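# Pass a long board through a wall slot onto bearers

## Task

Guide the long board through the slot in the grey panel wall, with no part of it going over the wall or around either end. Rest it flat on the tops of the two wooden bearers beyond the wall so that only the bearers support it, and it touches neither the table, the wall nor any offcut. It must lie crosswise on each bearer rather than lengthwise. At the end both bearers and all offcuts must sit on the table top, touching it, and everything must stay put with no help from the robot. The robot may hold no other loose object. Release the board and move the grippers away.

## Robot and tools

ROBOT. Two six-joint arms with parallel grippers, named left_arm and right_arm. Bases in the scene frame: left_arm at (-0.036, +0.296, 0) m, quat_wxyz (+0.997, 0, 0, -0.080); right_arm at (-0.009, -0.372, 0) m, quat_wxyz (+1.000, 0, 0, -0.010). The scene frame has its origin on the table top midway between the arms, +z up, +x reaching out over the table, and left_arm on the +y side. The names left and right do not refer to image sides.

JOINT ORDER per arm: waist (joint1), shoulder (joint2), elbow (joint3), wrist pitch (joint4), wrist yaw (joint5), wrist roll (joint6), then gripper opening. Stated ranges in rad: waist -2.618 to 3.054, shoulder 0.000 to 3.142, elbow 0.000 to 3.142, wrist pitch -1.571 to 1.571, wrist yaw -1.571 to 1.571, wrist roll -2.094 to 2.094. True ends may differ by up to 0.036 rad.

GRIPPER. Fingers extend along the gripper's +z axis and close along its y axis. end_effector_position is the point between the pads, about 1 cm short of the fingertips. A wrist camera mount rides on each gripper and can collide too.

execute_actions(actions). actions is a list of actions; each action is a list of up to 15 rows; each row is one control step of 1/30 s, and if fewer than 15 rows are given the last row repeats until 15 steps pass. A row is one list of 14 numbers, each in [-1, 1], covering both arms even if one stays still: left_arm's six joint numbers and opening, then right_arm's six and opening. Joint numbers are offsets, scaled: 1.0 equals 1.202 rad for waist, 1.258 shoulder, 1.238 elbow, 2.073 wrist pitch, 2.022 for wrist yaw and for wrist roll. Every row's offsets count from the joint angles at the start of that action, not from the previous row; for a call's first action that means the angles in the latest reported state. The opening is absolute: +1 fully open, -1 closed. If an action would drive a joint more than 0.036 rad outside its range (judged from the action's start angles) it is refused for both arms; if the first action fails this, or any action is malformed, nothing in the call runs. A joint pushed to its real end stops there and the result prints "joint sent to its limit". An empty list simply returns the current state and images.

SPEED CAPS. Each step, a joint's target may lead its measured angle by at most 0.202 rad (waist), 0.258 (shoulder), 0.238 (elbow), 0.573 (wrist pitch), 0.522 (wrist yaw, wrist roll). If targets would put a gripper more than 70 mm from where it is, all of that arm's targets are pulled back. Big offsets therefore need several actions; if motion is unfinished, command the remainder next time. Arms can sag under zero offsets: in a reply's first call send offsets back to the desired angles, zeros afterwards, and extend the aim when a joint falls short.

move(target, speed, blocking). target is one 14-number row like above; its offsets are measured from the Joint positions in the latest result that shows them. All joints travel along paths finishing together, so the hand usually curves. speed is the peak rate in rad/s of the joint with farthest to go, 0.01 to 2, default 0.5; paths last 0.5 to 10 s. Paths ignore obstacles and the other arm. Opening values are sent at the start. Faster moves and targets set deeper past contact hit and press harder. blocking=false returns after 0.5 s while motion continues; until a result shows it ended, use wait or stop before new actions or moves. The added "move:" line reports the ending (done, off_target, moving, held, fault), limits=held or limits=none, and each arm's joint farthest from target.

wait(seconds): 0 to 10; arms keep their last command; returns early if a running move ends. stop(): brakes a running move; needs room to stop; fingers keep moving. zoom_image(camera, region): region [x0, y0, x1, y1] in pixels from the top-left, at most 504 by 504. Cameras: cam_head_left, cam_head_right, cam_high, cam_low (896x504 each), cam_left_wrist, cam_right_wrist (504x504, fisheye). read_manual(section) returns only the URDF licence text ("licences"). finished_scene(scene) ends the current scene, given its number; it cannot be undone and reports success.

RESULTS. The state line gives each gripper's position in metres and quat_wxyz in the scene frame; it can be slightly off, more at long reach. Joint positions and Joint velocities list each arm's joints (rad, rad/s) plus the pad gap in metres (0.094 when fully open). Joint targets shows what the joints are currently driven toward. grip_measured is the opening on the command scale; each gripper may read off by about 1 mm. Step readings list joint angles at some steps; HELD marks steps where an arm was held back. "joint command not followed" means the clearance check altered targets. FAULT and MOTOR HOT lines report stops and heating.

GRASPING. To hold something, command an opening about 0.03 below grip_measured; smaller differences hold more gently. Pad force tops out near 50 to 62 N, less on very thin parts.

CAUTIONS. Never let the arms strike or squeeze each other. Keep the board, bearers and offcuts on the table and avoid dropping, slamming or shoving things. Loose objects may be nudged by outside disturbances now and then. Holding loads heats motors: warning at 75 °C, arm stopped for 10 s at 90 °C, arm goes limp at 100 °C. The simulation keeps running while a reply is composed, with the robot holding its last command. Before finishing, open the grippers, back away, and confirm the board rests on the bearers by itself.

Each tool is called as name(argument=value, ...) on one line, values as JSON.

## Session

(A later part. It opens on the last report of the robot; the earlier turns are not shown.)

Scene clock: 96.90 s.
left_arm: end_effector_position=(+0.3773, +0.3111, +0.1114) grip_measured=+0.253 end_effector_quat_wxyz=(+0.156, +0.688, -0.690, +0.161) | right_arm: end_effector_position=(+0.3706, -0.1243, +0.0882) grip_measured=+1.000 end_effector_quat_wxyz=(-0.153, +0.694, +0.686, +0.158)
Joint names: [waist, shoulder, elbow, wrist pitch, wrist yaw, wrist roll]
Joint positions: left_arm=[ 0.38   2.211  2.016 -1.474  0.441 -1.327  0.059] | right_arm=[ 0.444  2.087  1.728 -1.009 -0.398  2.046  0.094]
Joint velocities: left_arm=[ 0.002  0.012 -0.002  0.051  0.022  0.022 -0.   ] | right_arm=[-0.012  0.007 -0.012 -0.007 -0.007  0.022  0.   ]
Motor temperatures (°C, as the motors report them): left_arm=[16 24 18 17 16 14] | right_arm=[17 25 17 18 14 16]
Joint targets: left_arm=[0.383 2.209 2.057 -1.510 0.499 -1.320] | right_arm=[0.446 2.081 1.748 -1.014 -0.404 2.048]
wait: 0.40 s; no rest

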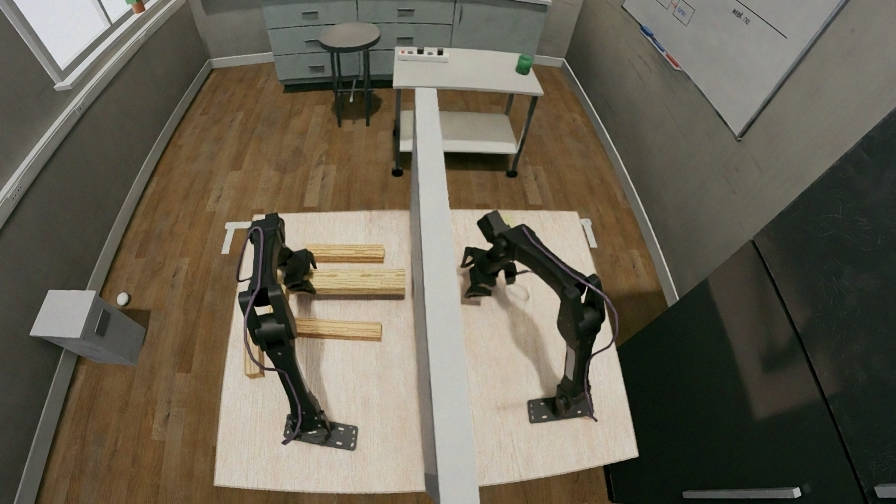

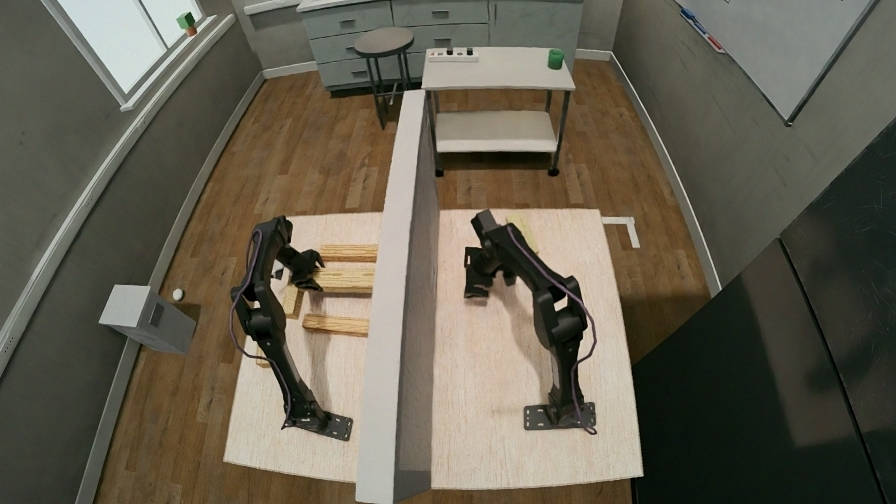

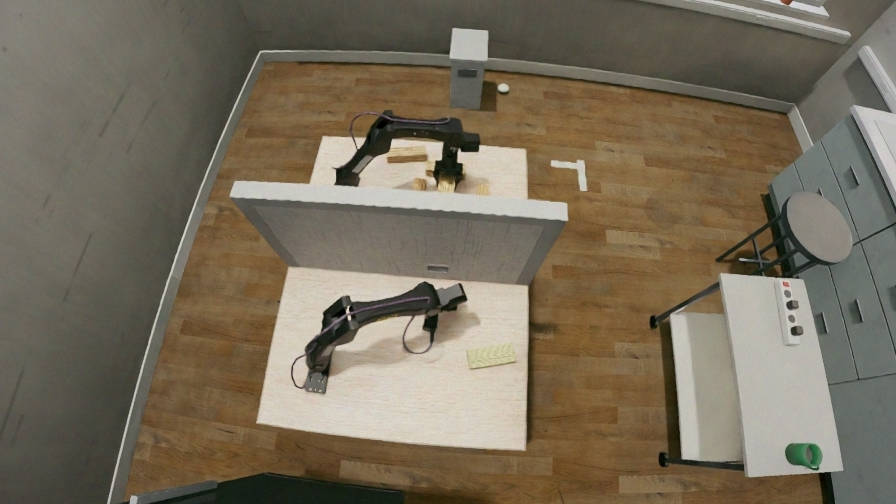

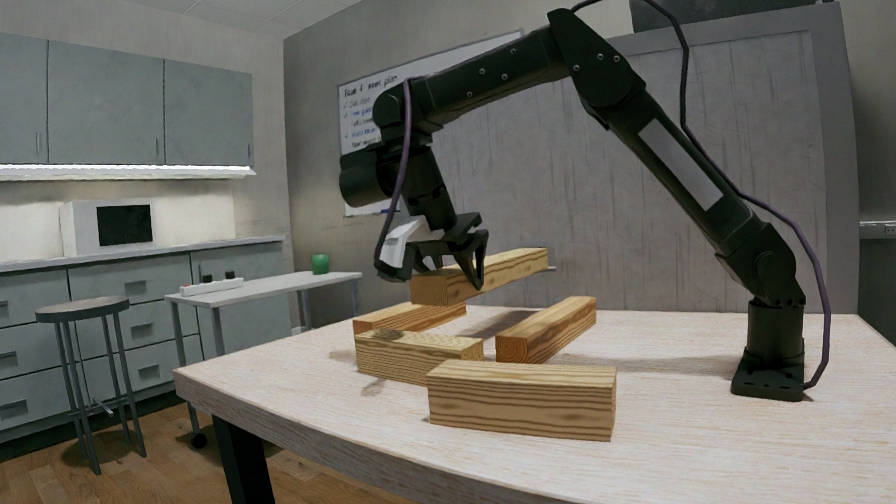

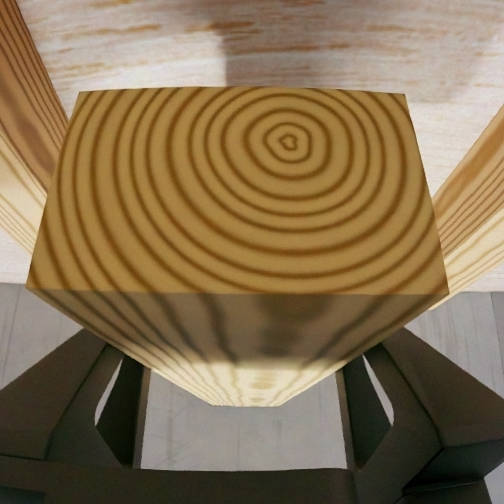

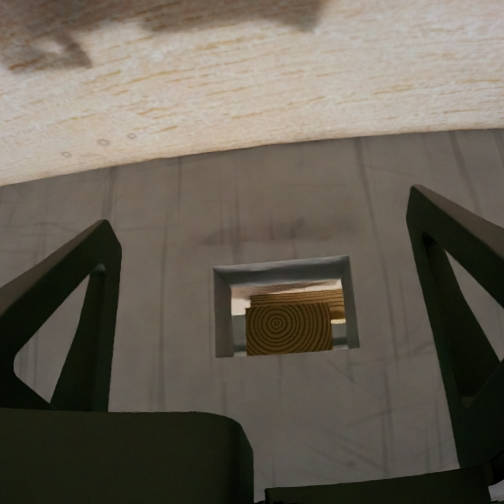

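move(target=[0.0545,-0.3499,-0.5490,0.1043,0.0304,0.0373,0.0,-0.283,-0.467,-0.426,0.0,0.148,0.0,1.0], speed=0.5)

Scene clock: 102.40 s.
left_arm: end_effector_position=(+0.2700, +0.3053, +0.0900) grip_measured=+0.253 end_effector_quat_wxyz=(+0.159, +0.686, -0.691, +0.160) | right_arm: end_effector_position=(+0.3127, -0.3218, +0.1295) grip_measured=+1.000 end_effector_quat_wxyz=(+0.016, +0.816, +0.559, +0.146)
Joint names: [waist, shoulder, elbow, wrist pitch, wrist yaw, wrist roll]
Joint positions: left_arm=[ 0.437  1.808  1.345 -1.242  0.438 -1.258  0.059] | right_arm=[ 0.11   1.52   1.222 -1.    -0.114  2.046  0.094]
Joint velocities: left_arm=[-0.002 -0.007 -0.002  0.022 -0.051  0.066  0.001] | right_arm=[-0.007  0.002 -0.007 -0.022  0.022 -0.007  0.   ]
Motor temperatures (°C, as the motors report them): left_arm=[16 24 18 17 16 14] | right_arm=[17 25 17 18 14 16]
Joint targets: left_arm=[0.446 1.771 1.336 -1.257 0.503 -1.252] | right_arm=[0.103 1.500 1.200 -1.009 -0.098 2.046]
move: off_target (left_arm, right_arm); limits=none; left_arm: farthest joint: the wrist yaw, 0.065 radians from its target (0.061 radians at the start); right_arm: farthest joint: the elbow, 0.021 radians from its target (0.527 radians at the start)

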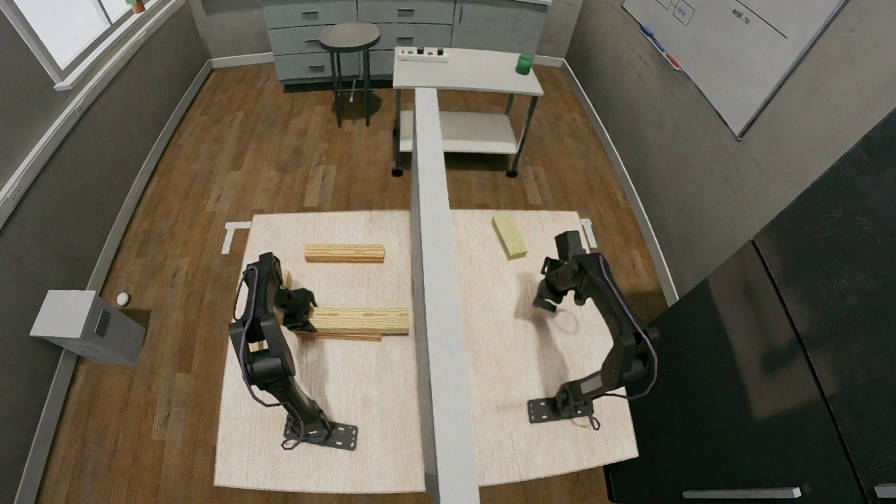

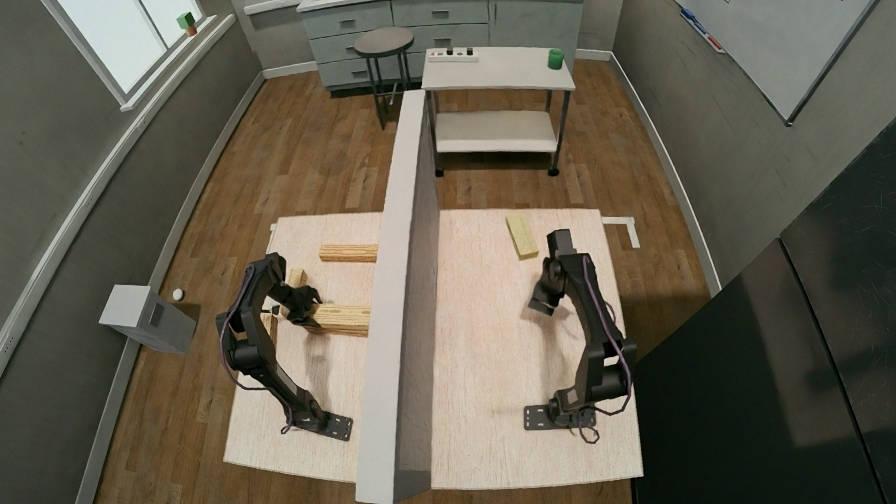

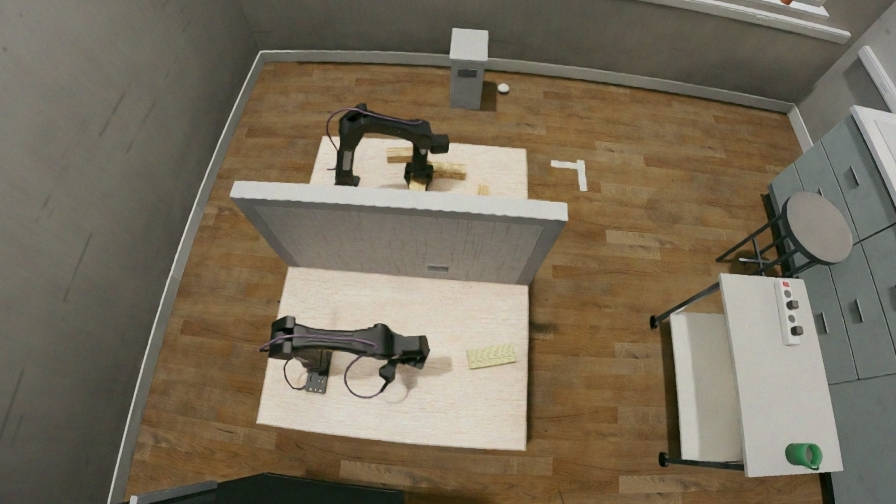

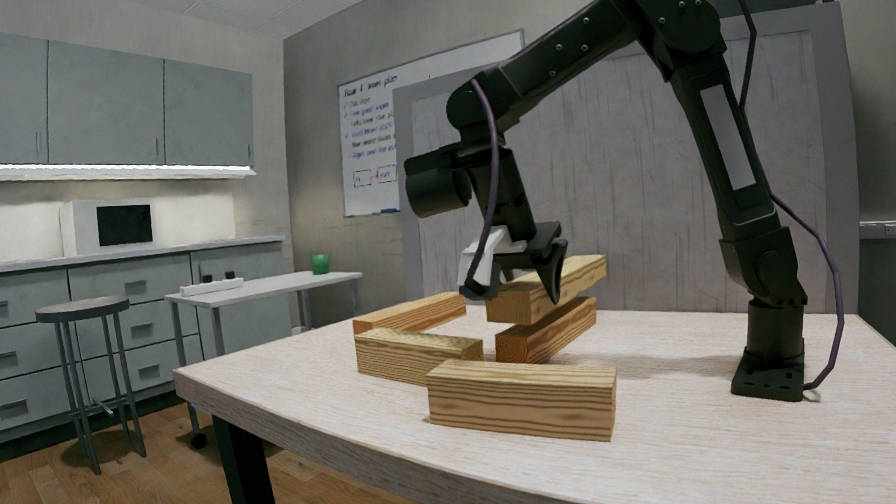

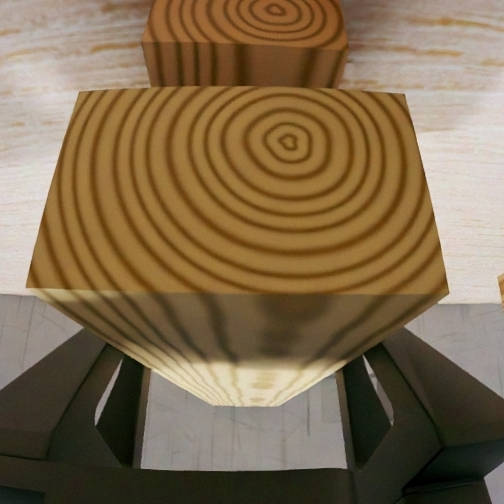

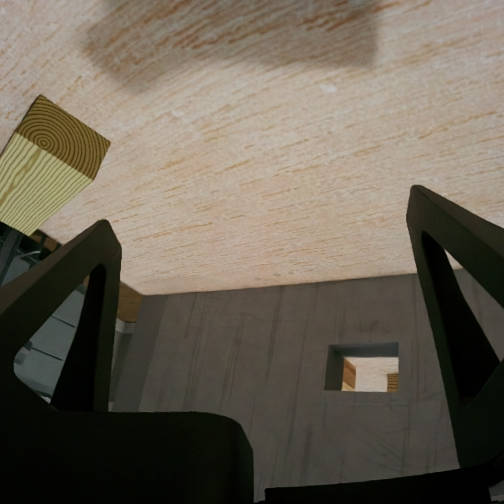

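execute_actions(actions=[])

Scene clock: 103.10 s.
left_arm: end_effector_position=(+0.2700, +0.3053, +0.0900) grip_measured=+0.253 end_effector_quat_wxyz=(+0.159, +0.686, -0.691, +0.160) | right_arm: end_effector_position=(+0.3127, -0.3218, +0.1295) grip_measured=+1.000 end_effector_quat_wxyz=(+0.016, +0.816, +0.559, +0.146)
Joint names: [waist, shoulder, elbow, wrist pitch, wrist yaw, wrist roll]
Joint positions: left_arm=[ 0.437  1.808  1.345 -1.242  0.438 -1.258  0.059] | right_arm=[ 0.11   1.52   1.222 -1.    -0.114  2.046  0.094]
Joint velocities: left_arm=[-0.012 -0.022 -0.002 -0.051 -0.007 -0.007 -0.   ] | right_arm=[ 0.002  0.002  0.007  0.066 -0.007 -0.022  0.   ]
Motor temperatures (°C, as the motors report them): left_arm=[16 24 18 17 16 14] | right_arm=[17 25 17 18 14 16]
Joint targets: left_arm=[0.446 1.771 1.336 -1.258 0.503 -1.252] | right_arm=[0.103 1.500 1.200 -1.009 -0.098 2.046]

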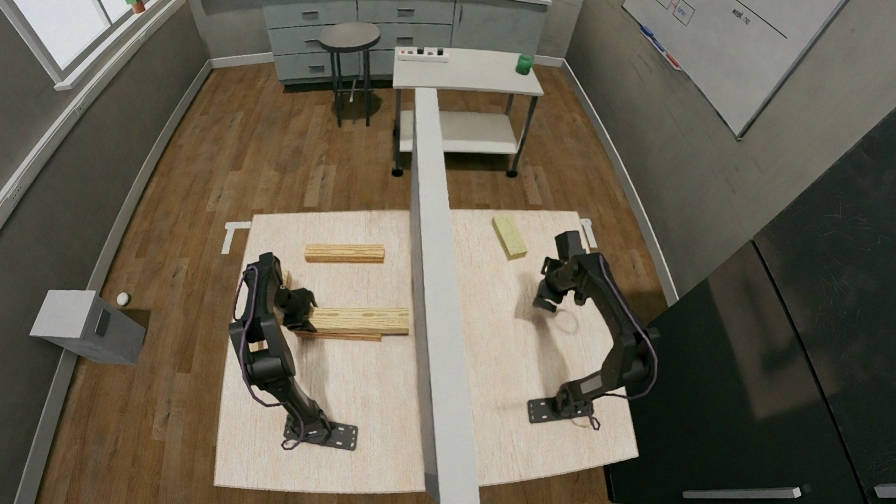

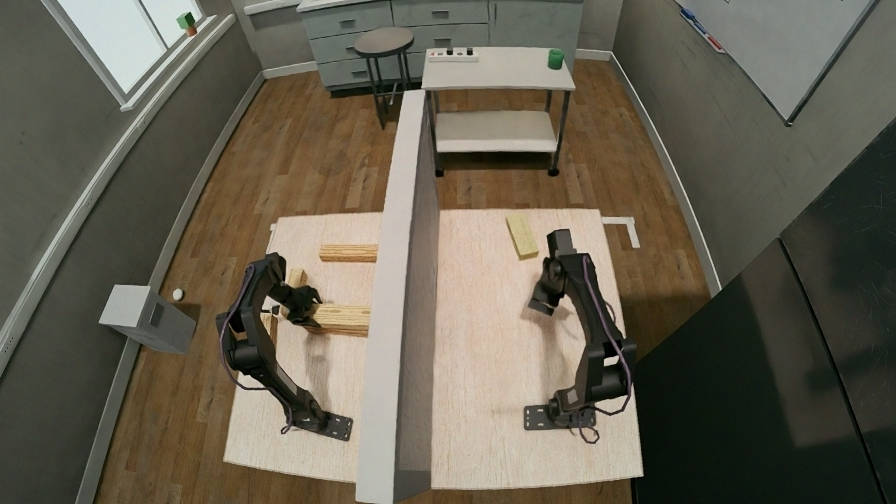

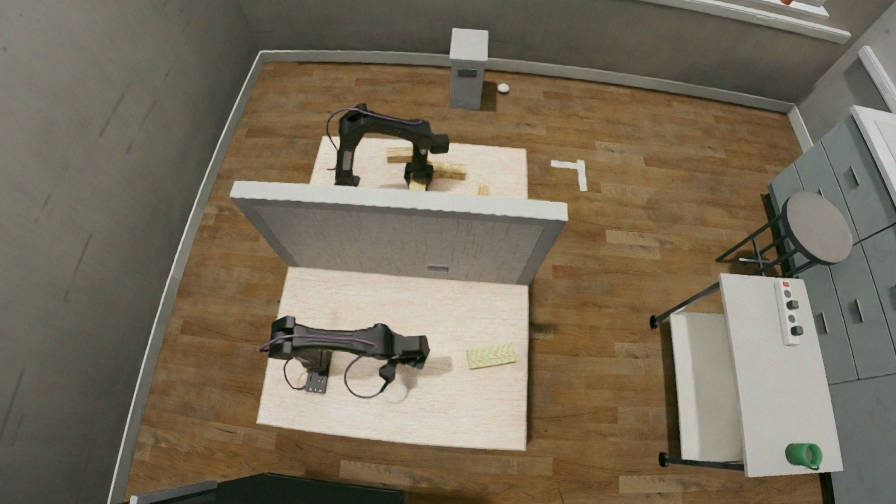

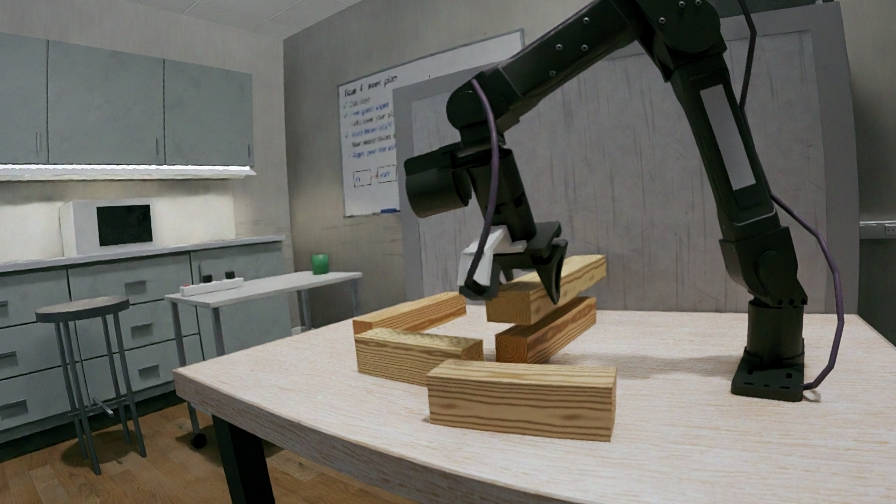

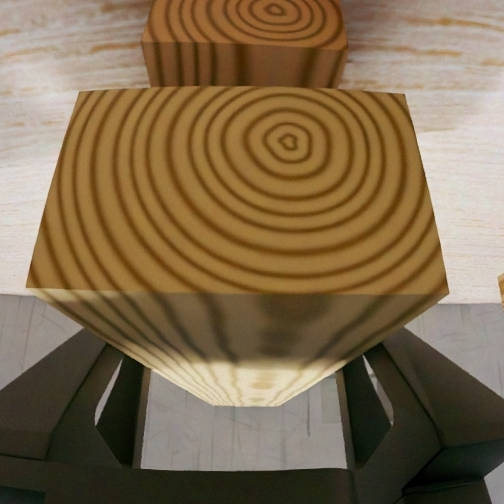

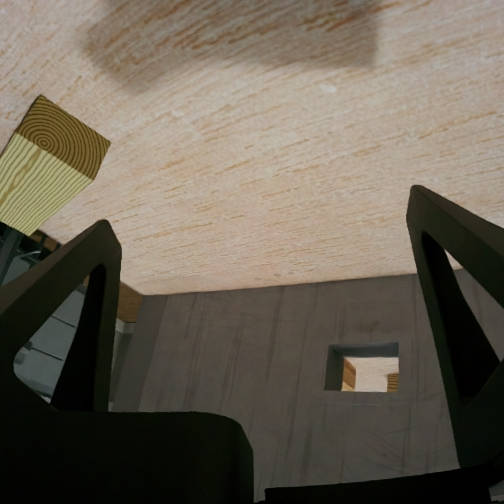

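execute_actions(actions=[[[0.0075,-0.0028,-0.0086,-0.0067,0.0321,0.003,0.0,-0.0058,-0.0159,-0.0178,-0.0043,0.0079,0,1],[0.0075,-0.0024,-0.0098,-0.0056,0.0321,0.003,0.0,-0.0058,-0.0159,-0.0178,-0.0043,0.0079,0,1],[0.0075,-0.0020,-0.0111,-0.0046,0.0321,0.003,0.0,-0.0058,-0.0159,-0.0178,-0.0043,0.0079,0,1],[0.0075,-0.0016,-0.0123,-0.0036,0.0321,0.003,0.0,-0.0058,-0.0159,-0.0178,-0.0043,0.0079,0,1],[0.0075,-0.0012,-0.0136,-0.0026,0.0321,0.003,0.0,-0.0058,-0.0159,-0.0178,-0.0043,0.0079,0,1],[0.0075,-0.0008,-0.0149,-0.0015,0.0321,0.003,0.0,-0.0058,-0.0159,-0.0178,-0.0043,0.0079,0,1],[0.0075,-0.0004,-0.0161,-0.0005,0.0321,0.003,0.0,-0.0058,-0.0159,-0.0178,-0.0043,0.0079,0,1],[0.0075,0.0,-0.0174,0.0005,0.0321,0.003,0.0,-0.0058,-0.0159,-0.0178,-0.0043,0.0079,0,1],[0.0075,0.0004,-0.0186,0.0015,0.0321,0.003,0.0,-0.0058,-0.0159,-0.0178,-0.0043,0.0079,0,1],[0.0075,0.0008,-0.0199,0.0026,0.0321,0.003,0.0,-0.0058,-0.0159,-0.0178,-0.0043,0.0079,0,1],[0.0075,0.0012,-0.0212,0.0036,0.0321,0.003,0.0,-0.0058,-0.0159,-0.0178,-0.0043,0.0079,0,1],[0.0075,0.0016,-0.0224,0.0046,0.0321,0.003,0.0,-0.0058,-0.0159,-0.0178,-0.0043,0.0079,0,1],[0.0075,0.0020,-0.0237,0.0056,0.0321,0.003,0.0,-0.0058,-0.0159,-0.0178,-0.0043,0.0079,0,1],[0.0075,0.0024,-0.0249,0.0067,0.0321,0.003,0.0,-0.0058,-0.0159,-0.0178,-0.0043,0.0079,0,1],[0.0075,0.0028,-0.0262,0.0077,0.0321,0.003,0.0,-0.0058,-0.0159,-0.0178,-0.0043,0.0079,0,1]]])

wait(seconds=0.4)

Scene clock: 105.00 s.
left_arm: end_effector_position=(+0.2701, +0.3051, +0.0852) grip_measured=+0.253 end_effector_quat_wxyz=(+0.158, +0.686, -0.692, +0.162) | right_arm: end_effector_position=(+0.3128, -0.3218, +0.1295) grip_measured=+1.000 end_effector_quat_wxyz=(+0.016, +0.816, +0.559, +0.146)
Joint names: [waist, shoulder, elbow, wrist pitch, wrist yaw, wrist roll]
Joint positions: left_arm=[ 0.437  1.808  1.326 -1.218  0.439 -1.257  0.059] | right_arm=[ 0.11   1.52   1.222 -1.    -0.114  2.046  0.094]
Joint velocities: left_arm=[ 0.032 -0.012 -0.061  0.022 -0.051  0.007  0.001] | right_arm=[ 0.002  0.012  0.007 -0.007 -0.022  0.022  0.   ]
Motor temperatures (°C, as the motors report them): left_arm=[16 23 18 17 16 14] | right_arm=[17 25 17 18 14 16]
Joint targets: left_arm=[0.446 1.812 1.313 -1.225 0.502 -1.252] | right_arm=[0.103 1.500 1.200 -1.009 -0.098 2.046]
Step readings (joint positions):
0: left_arm=[0.437 1.808 1.345 -1.242 0.438 -1.258] | right_arm=[0.110 1.520 1.222 -1.000 -0.114 2.046]
1: left_arm=[0.437 1.808 1.345 -1.241 0.438 -1.257] | right_arm=[0.110 1.520 1.222 -1.000 -0.114 2.046]
2: left_arm=[0.437 1.808 1.345 -1.241 0.438 -1.257] | right_arm=[0.110 1.520 1.222 -1.000 -0.114 2.046]
4: left_arm=[0.437 1.808 1.345 -1.239 0.438 -1.257] | right_arm=[0.110 1.520 1.222 -1.000 -0.114 2.046]
8: left_arm=[0.437 1.808 1.345 -1.233 0.438 -1.257] | right_arm=[0.110 1.520 1.222 -1.000 -0.114 2.046]
15: Joint positions above

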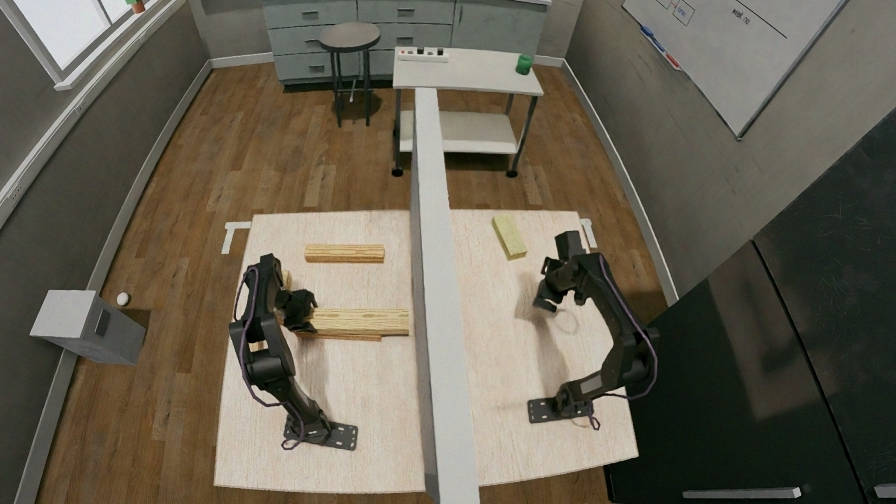

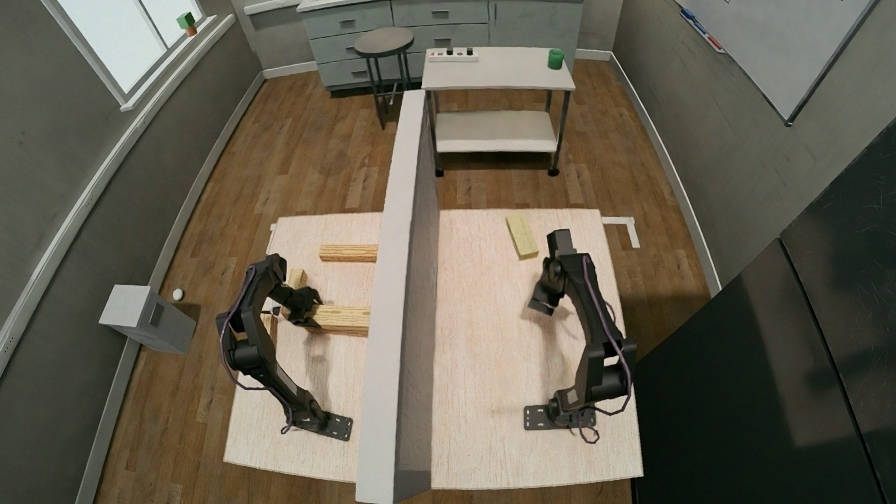

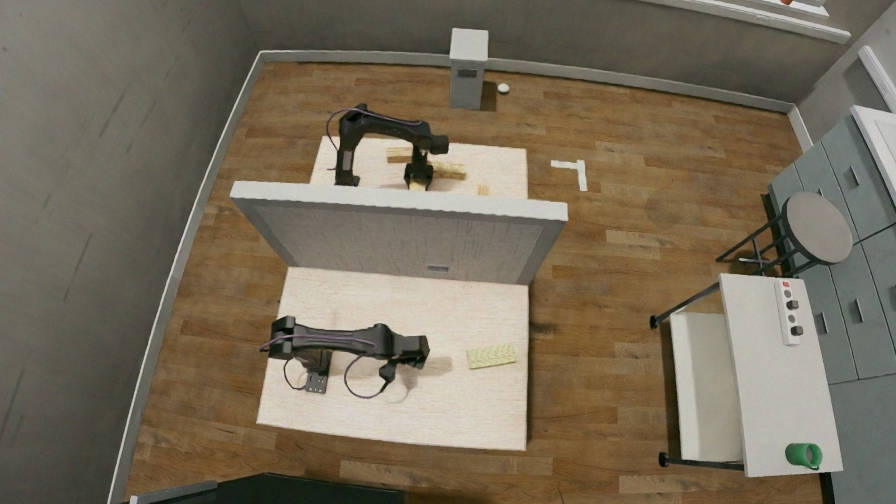

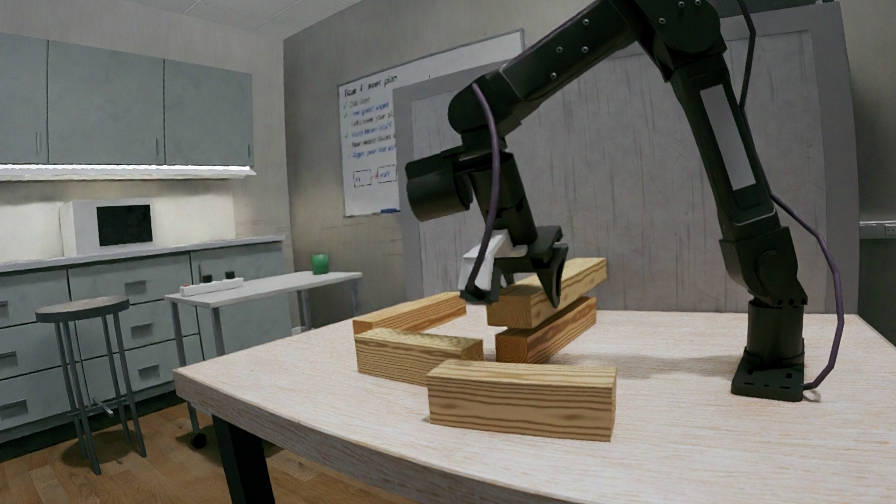

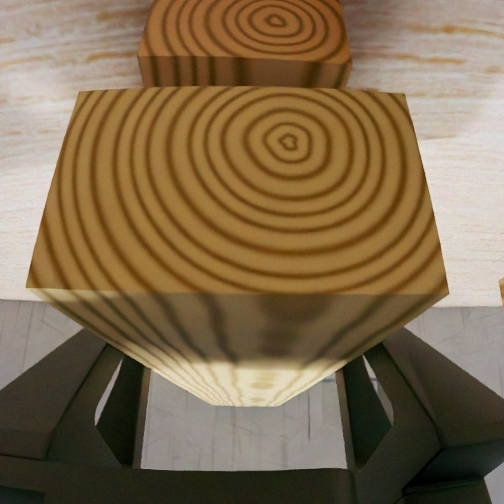

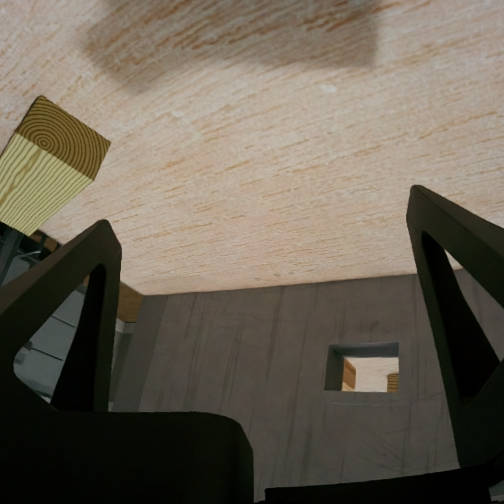

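Scene clock: 105.40 s.
left_arm: end_effector_position=(+0.2708, +0.3053, +0.0843) grip_measured=+0.253 end_effector_quat_wxyz=(+0.156, +0.686, -0.692, +0.163) | right_arm: end_effector_position=(+0.3128, -0.3218, +0.1295) grip_measured=+1.000 end_effector_quat_wxyz=(+0.016, +0.816, +0.559, +0.146)
Joint names: [waist, shoulder, elbow, wrist pitch, wrist yaw, wrist roll]
Joint positions: left_arm=[ 0.437  1.808  1.323 -1.21   0.439 -1.257  0.059] | right_arm=[ 0.11   1.52   1.222 -1.    -0.114  2.046  0.094]
Joint velocities: left_arm=[ 0.007  0.002 -0.012 -0.081 -0.007  0.022 -0.001] | right_arm=[ 0.012 -0.012 -0.012  0.007 -0.007  0.037  0.   ]
Motor temperatures (°C, as the motors report them): left_arm=[16 23 18 17 16 14] | right_arm=[17 25 17 18 14 16]
Joint targets: left_arm=[0.446 1.812 1.313 -1.225 0.502 -1.252] | right_arm=[0.103 1.500 1.200 -1.009 -0.098 2.046]
wait: 0.40 s; no rest

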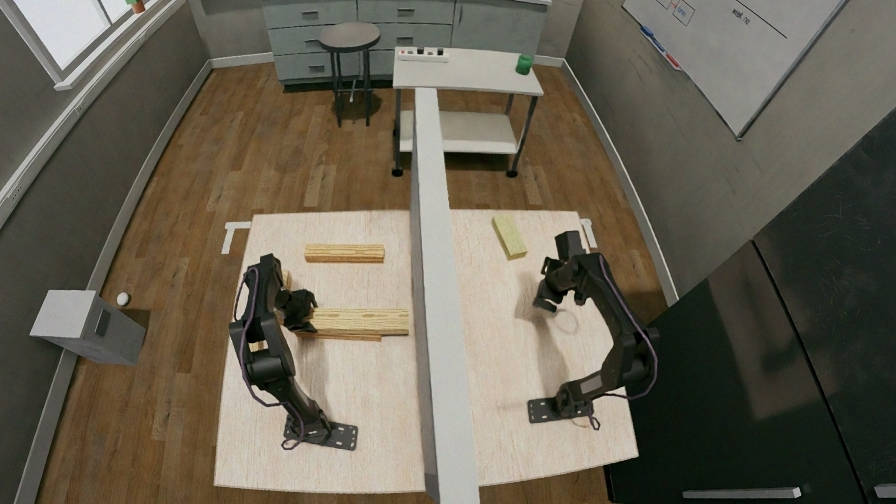

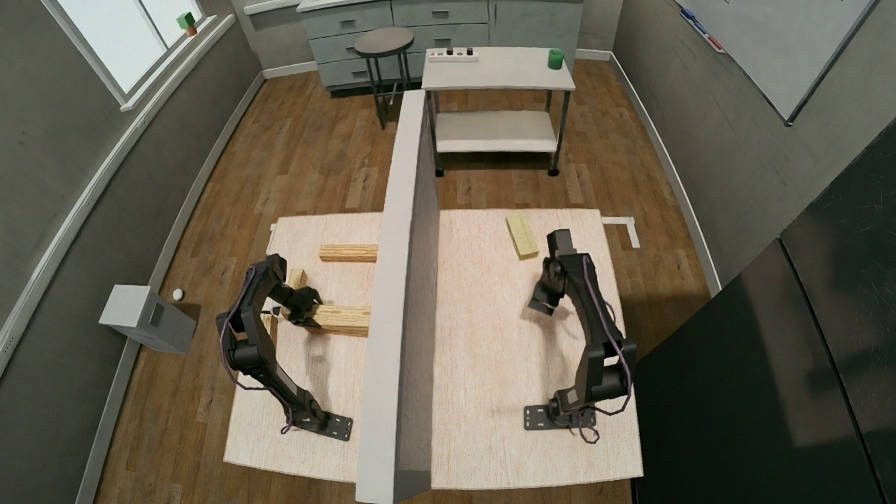

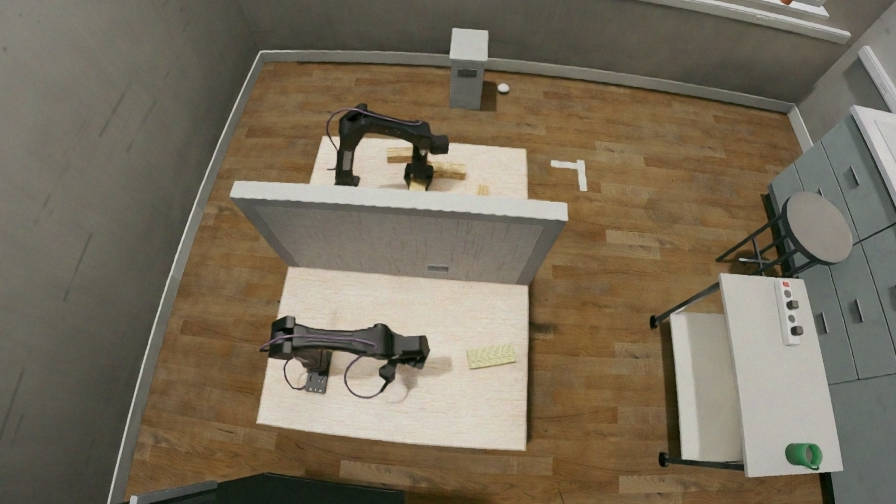

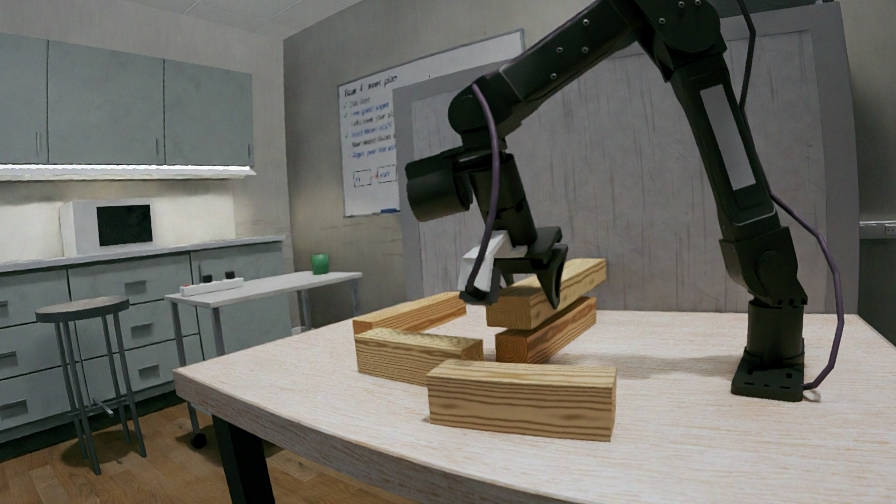

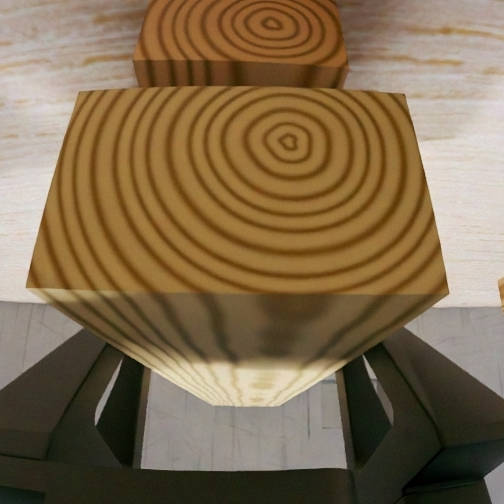

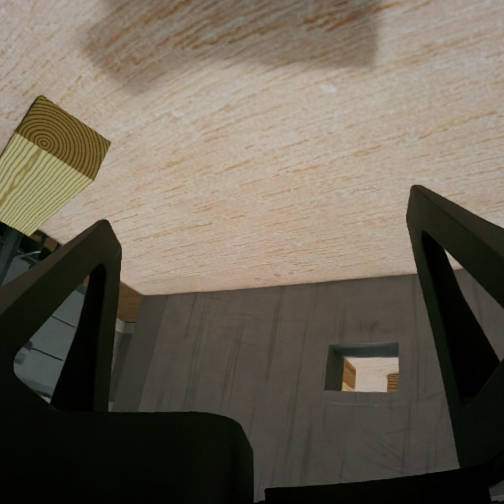

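zoom_image(camera="cam_low", region=[440, 230, 640, 380])

Region (440, 230, 640, 380) of cam_low's 896x504 image, scaled by 2.520, with more detail than that image has; it fills the top 378 rows of this view, and the rest is white.

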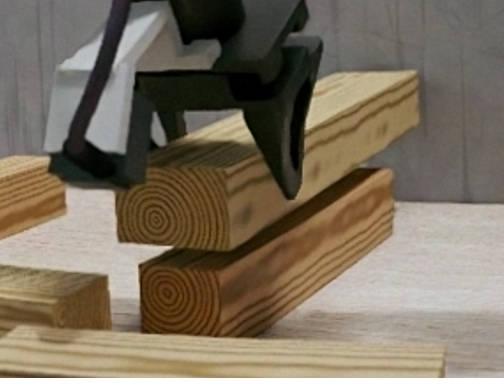

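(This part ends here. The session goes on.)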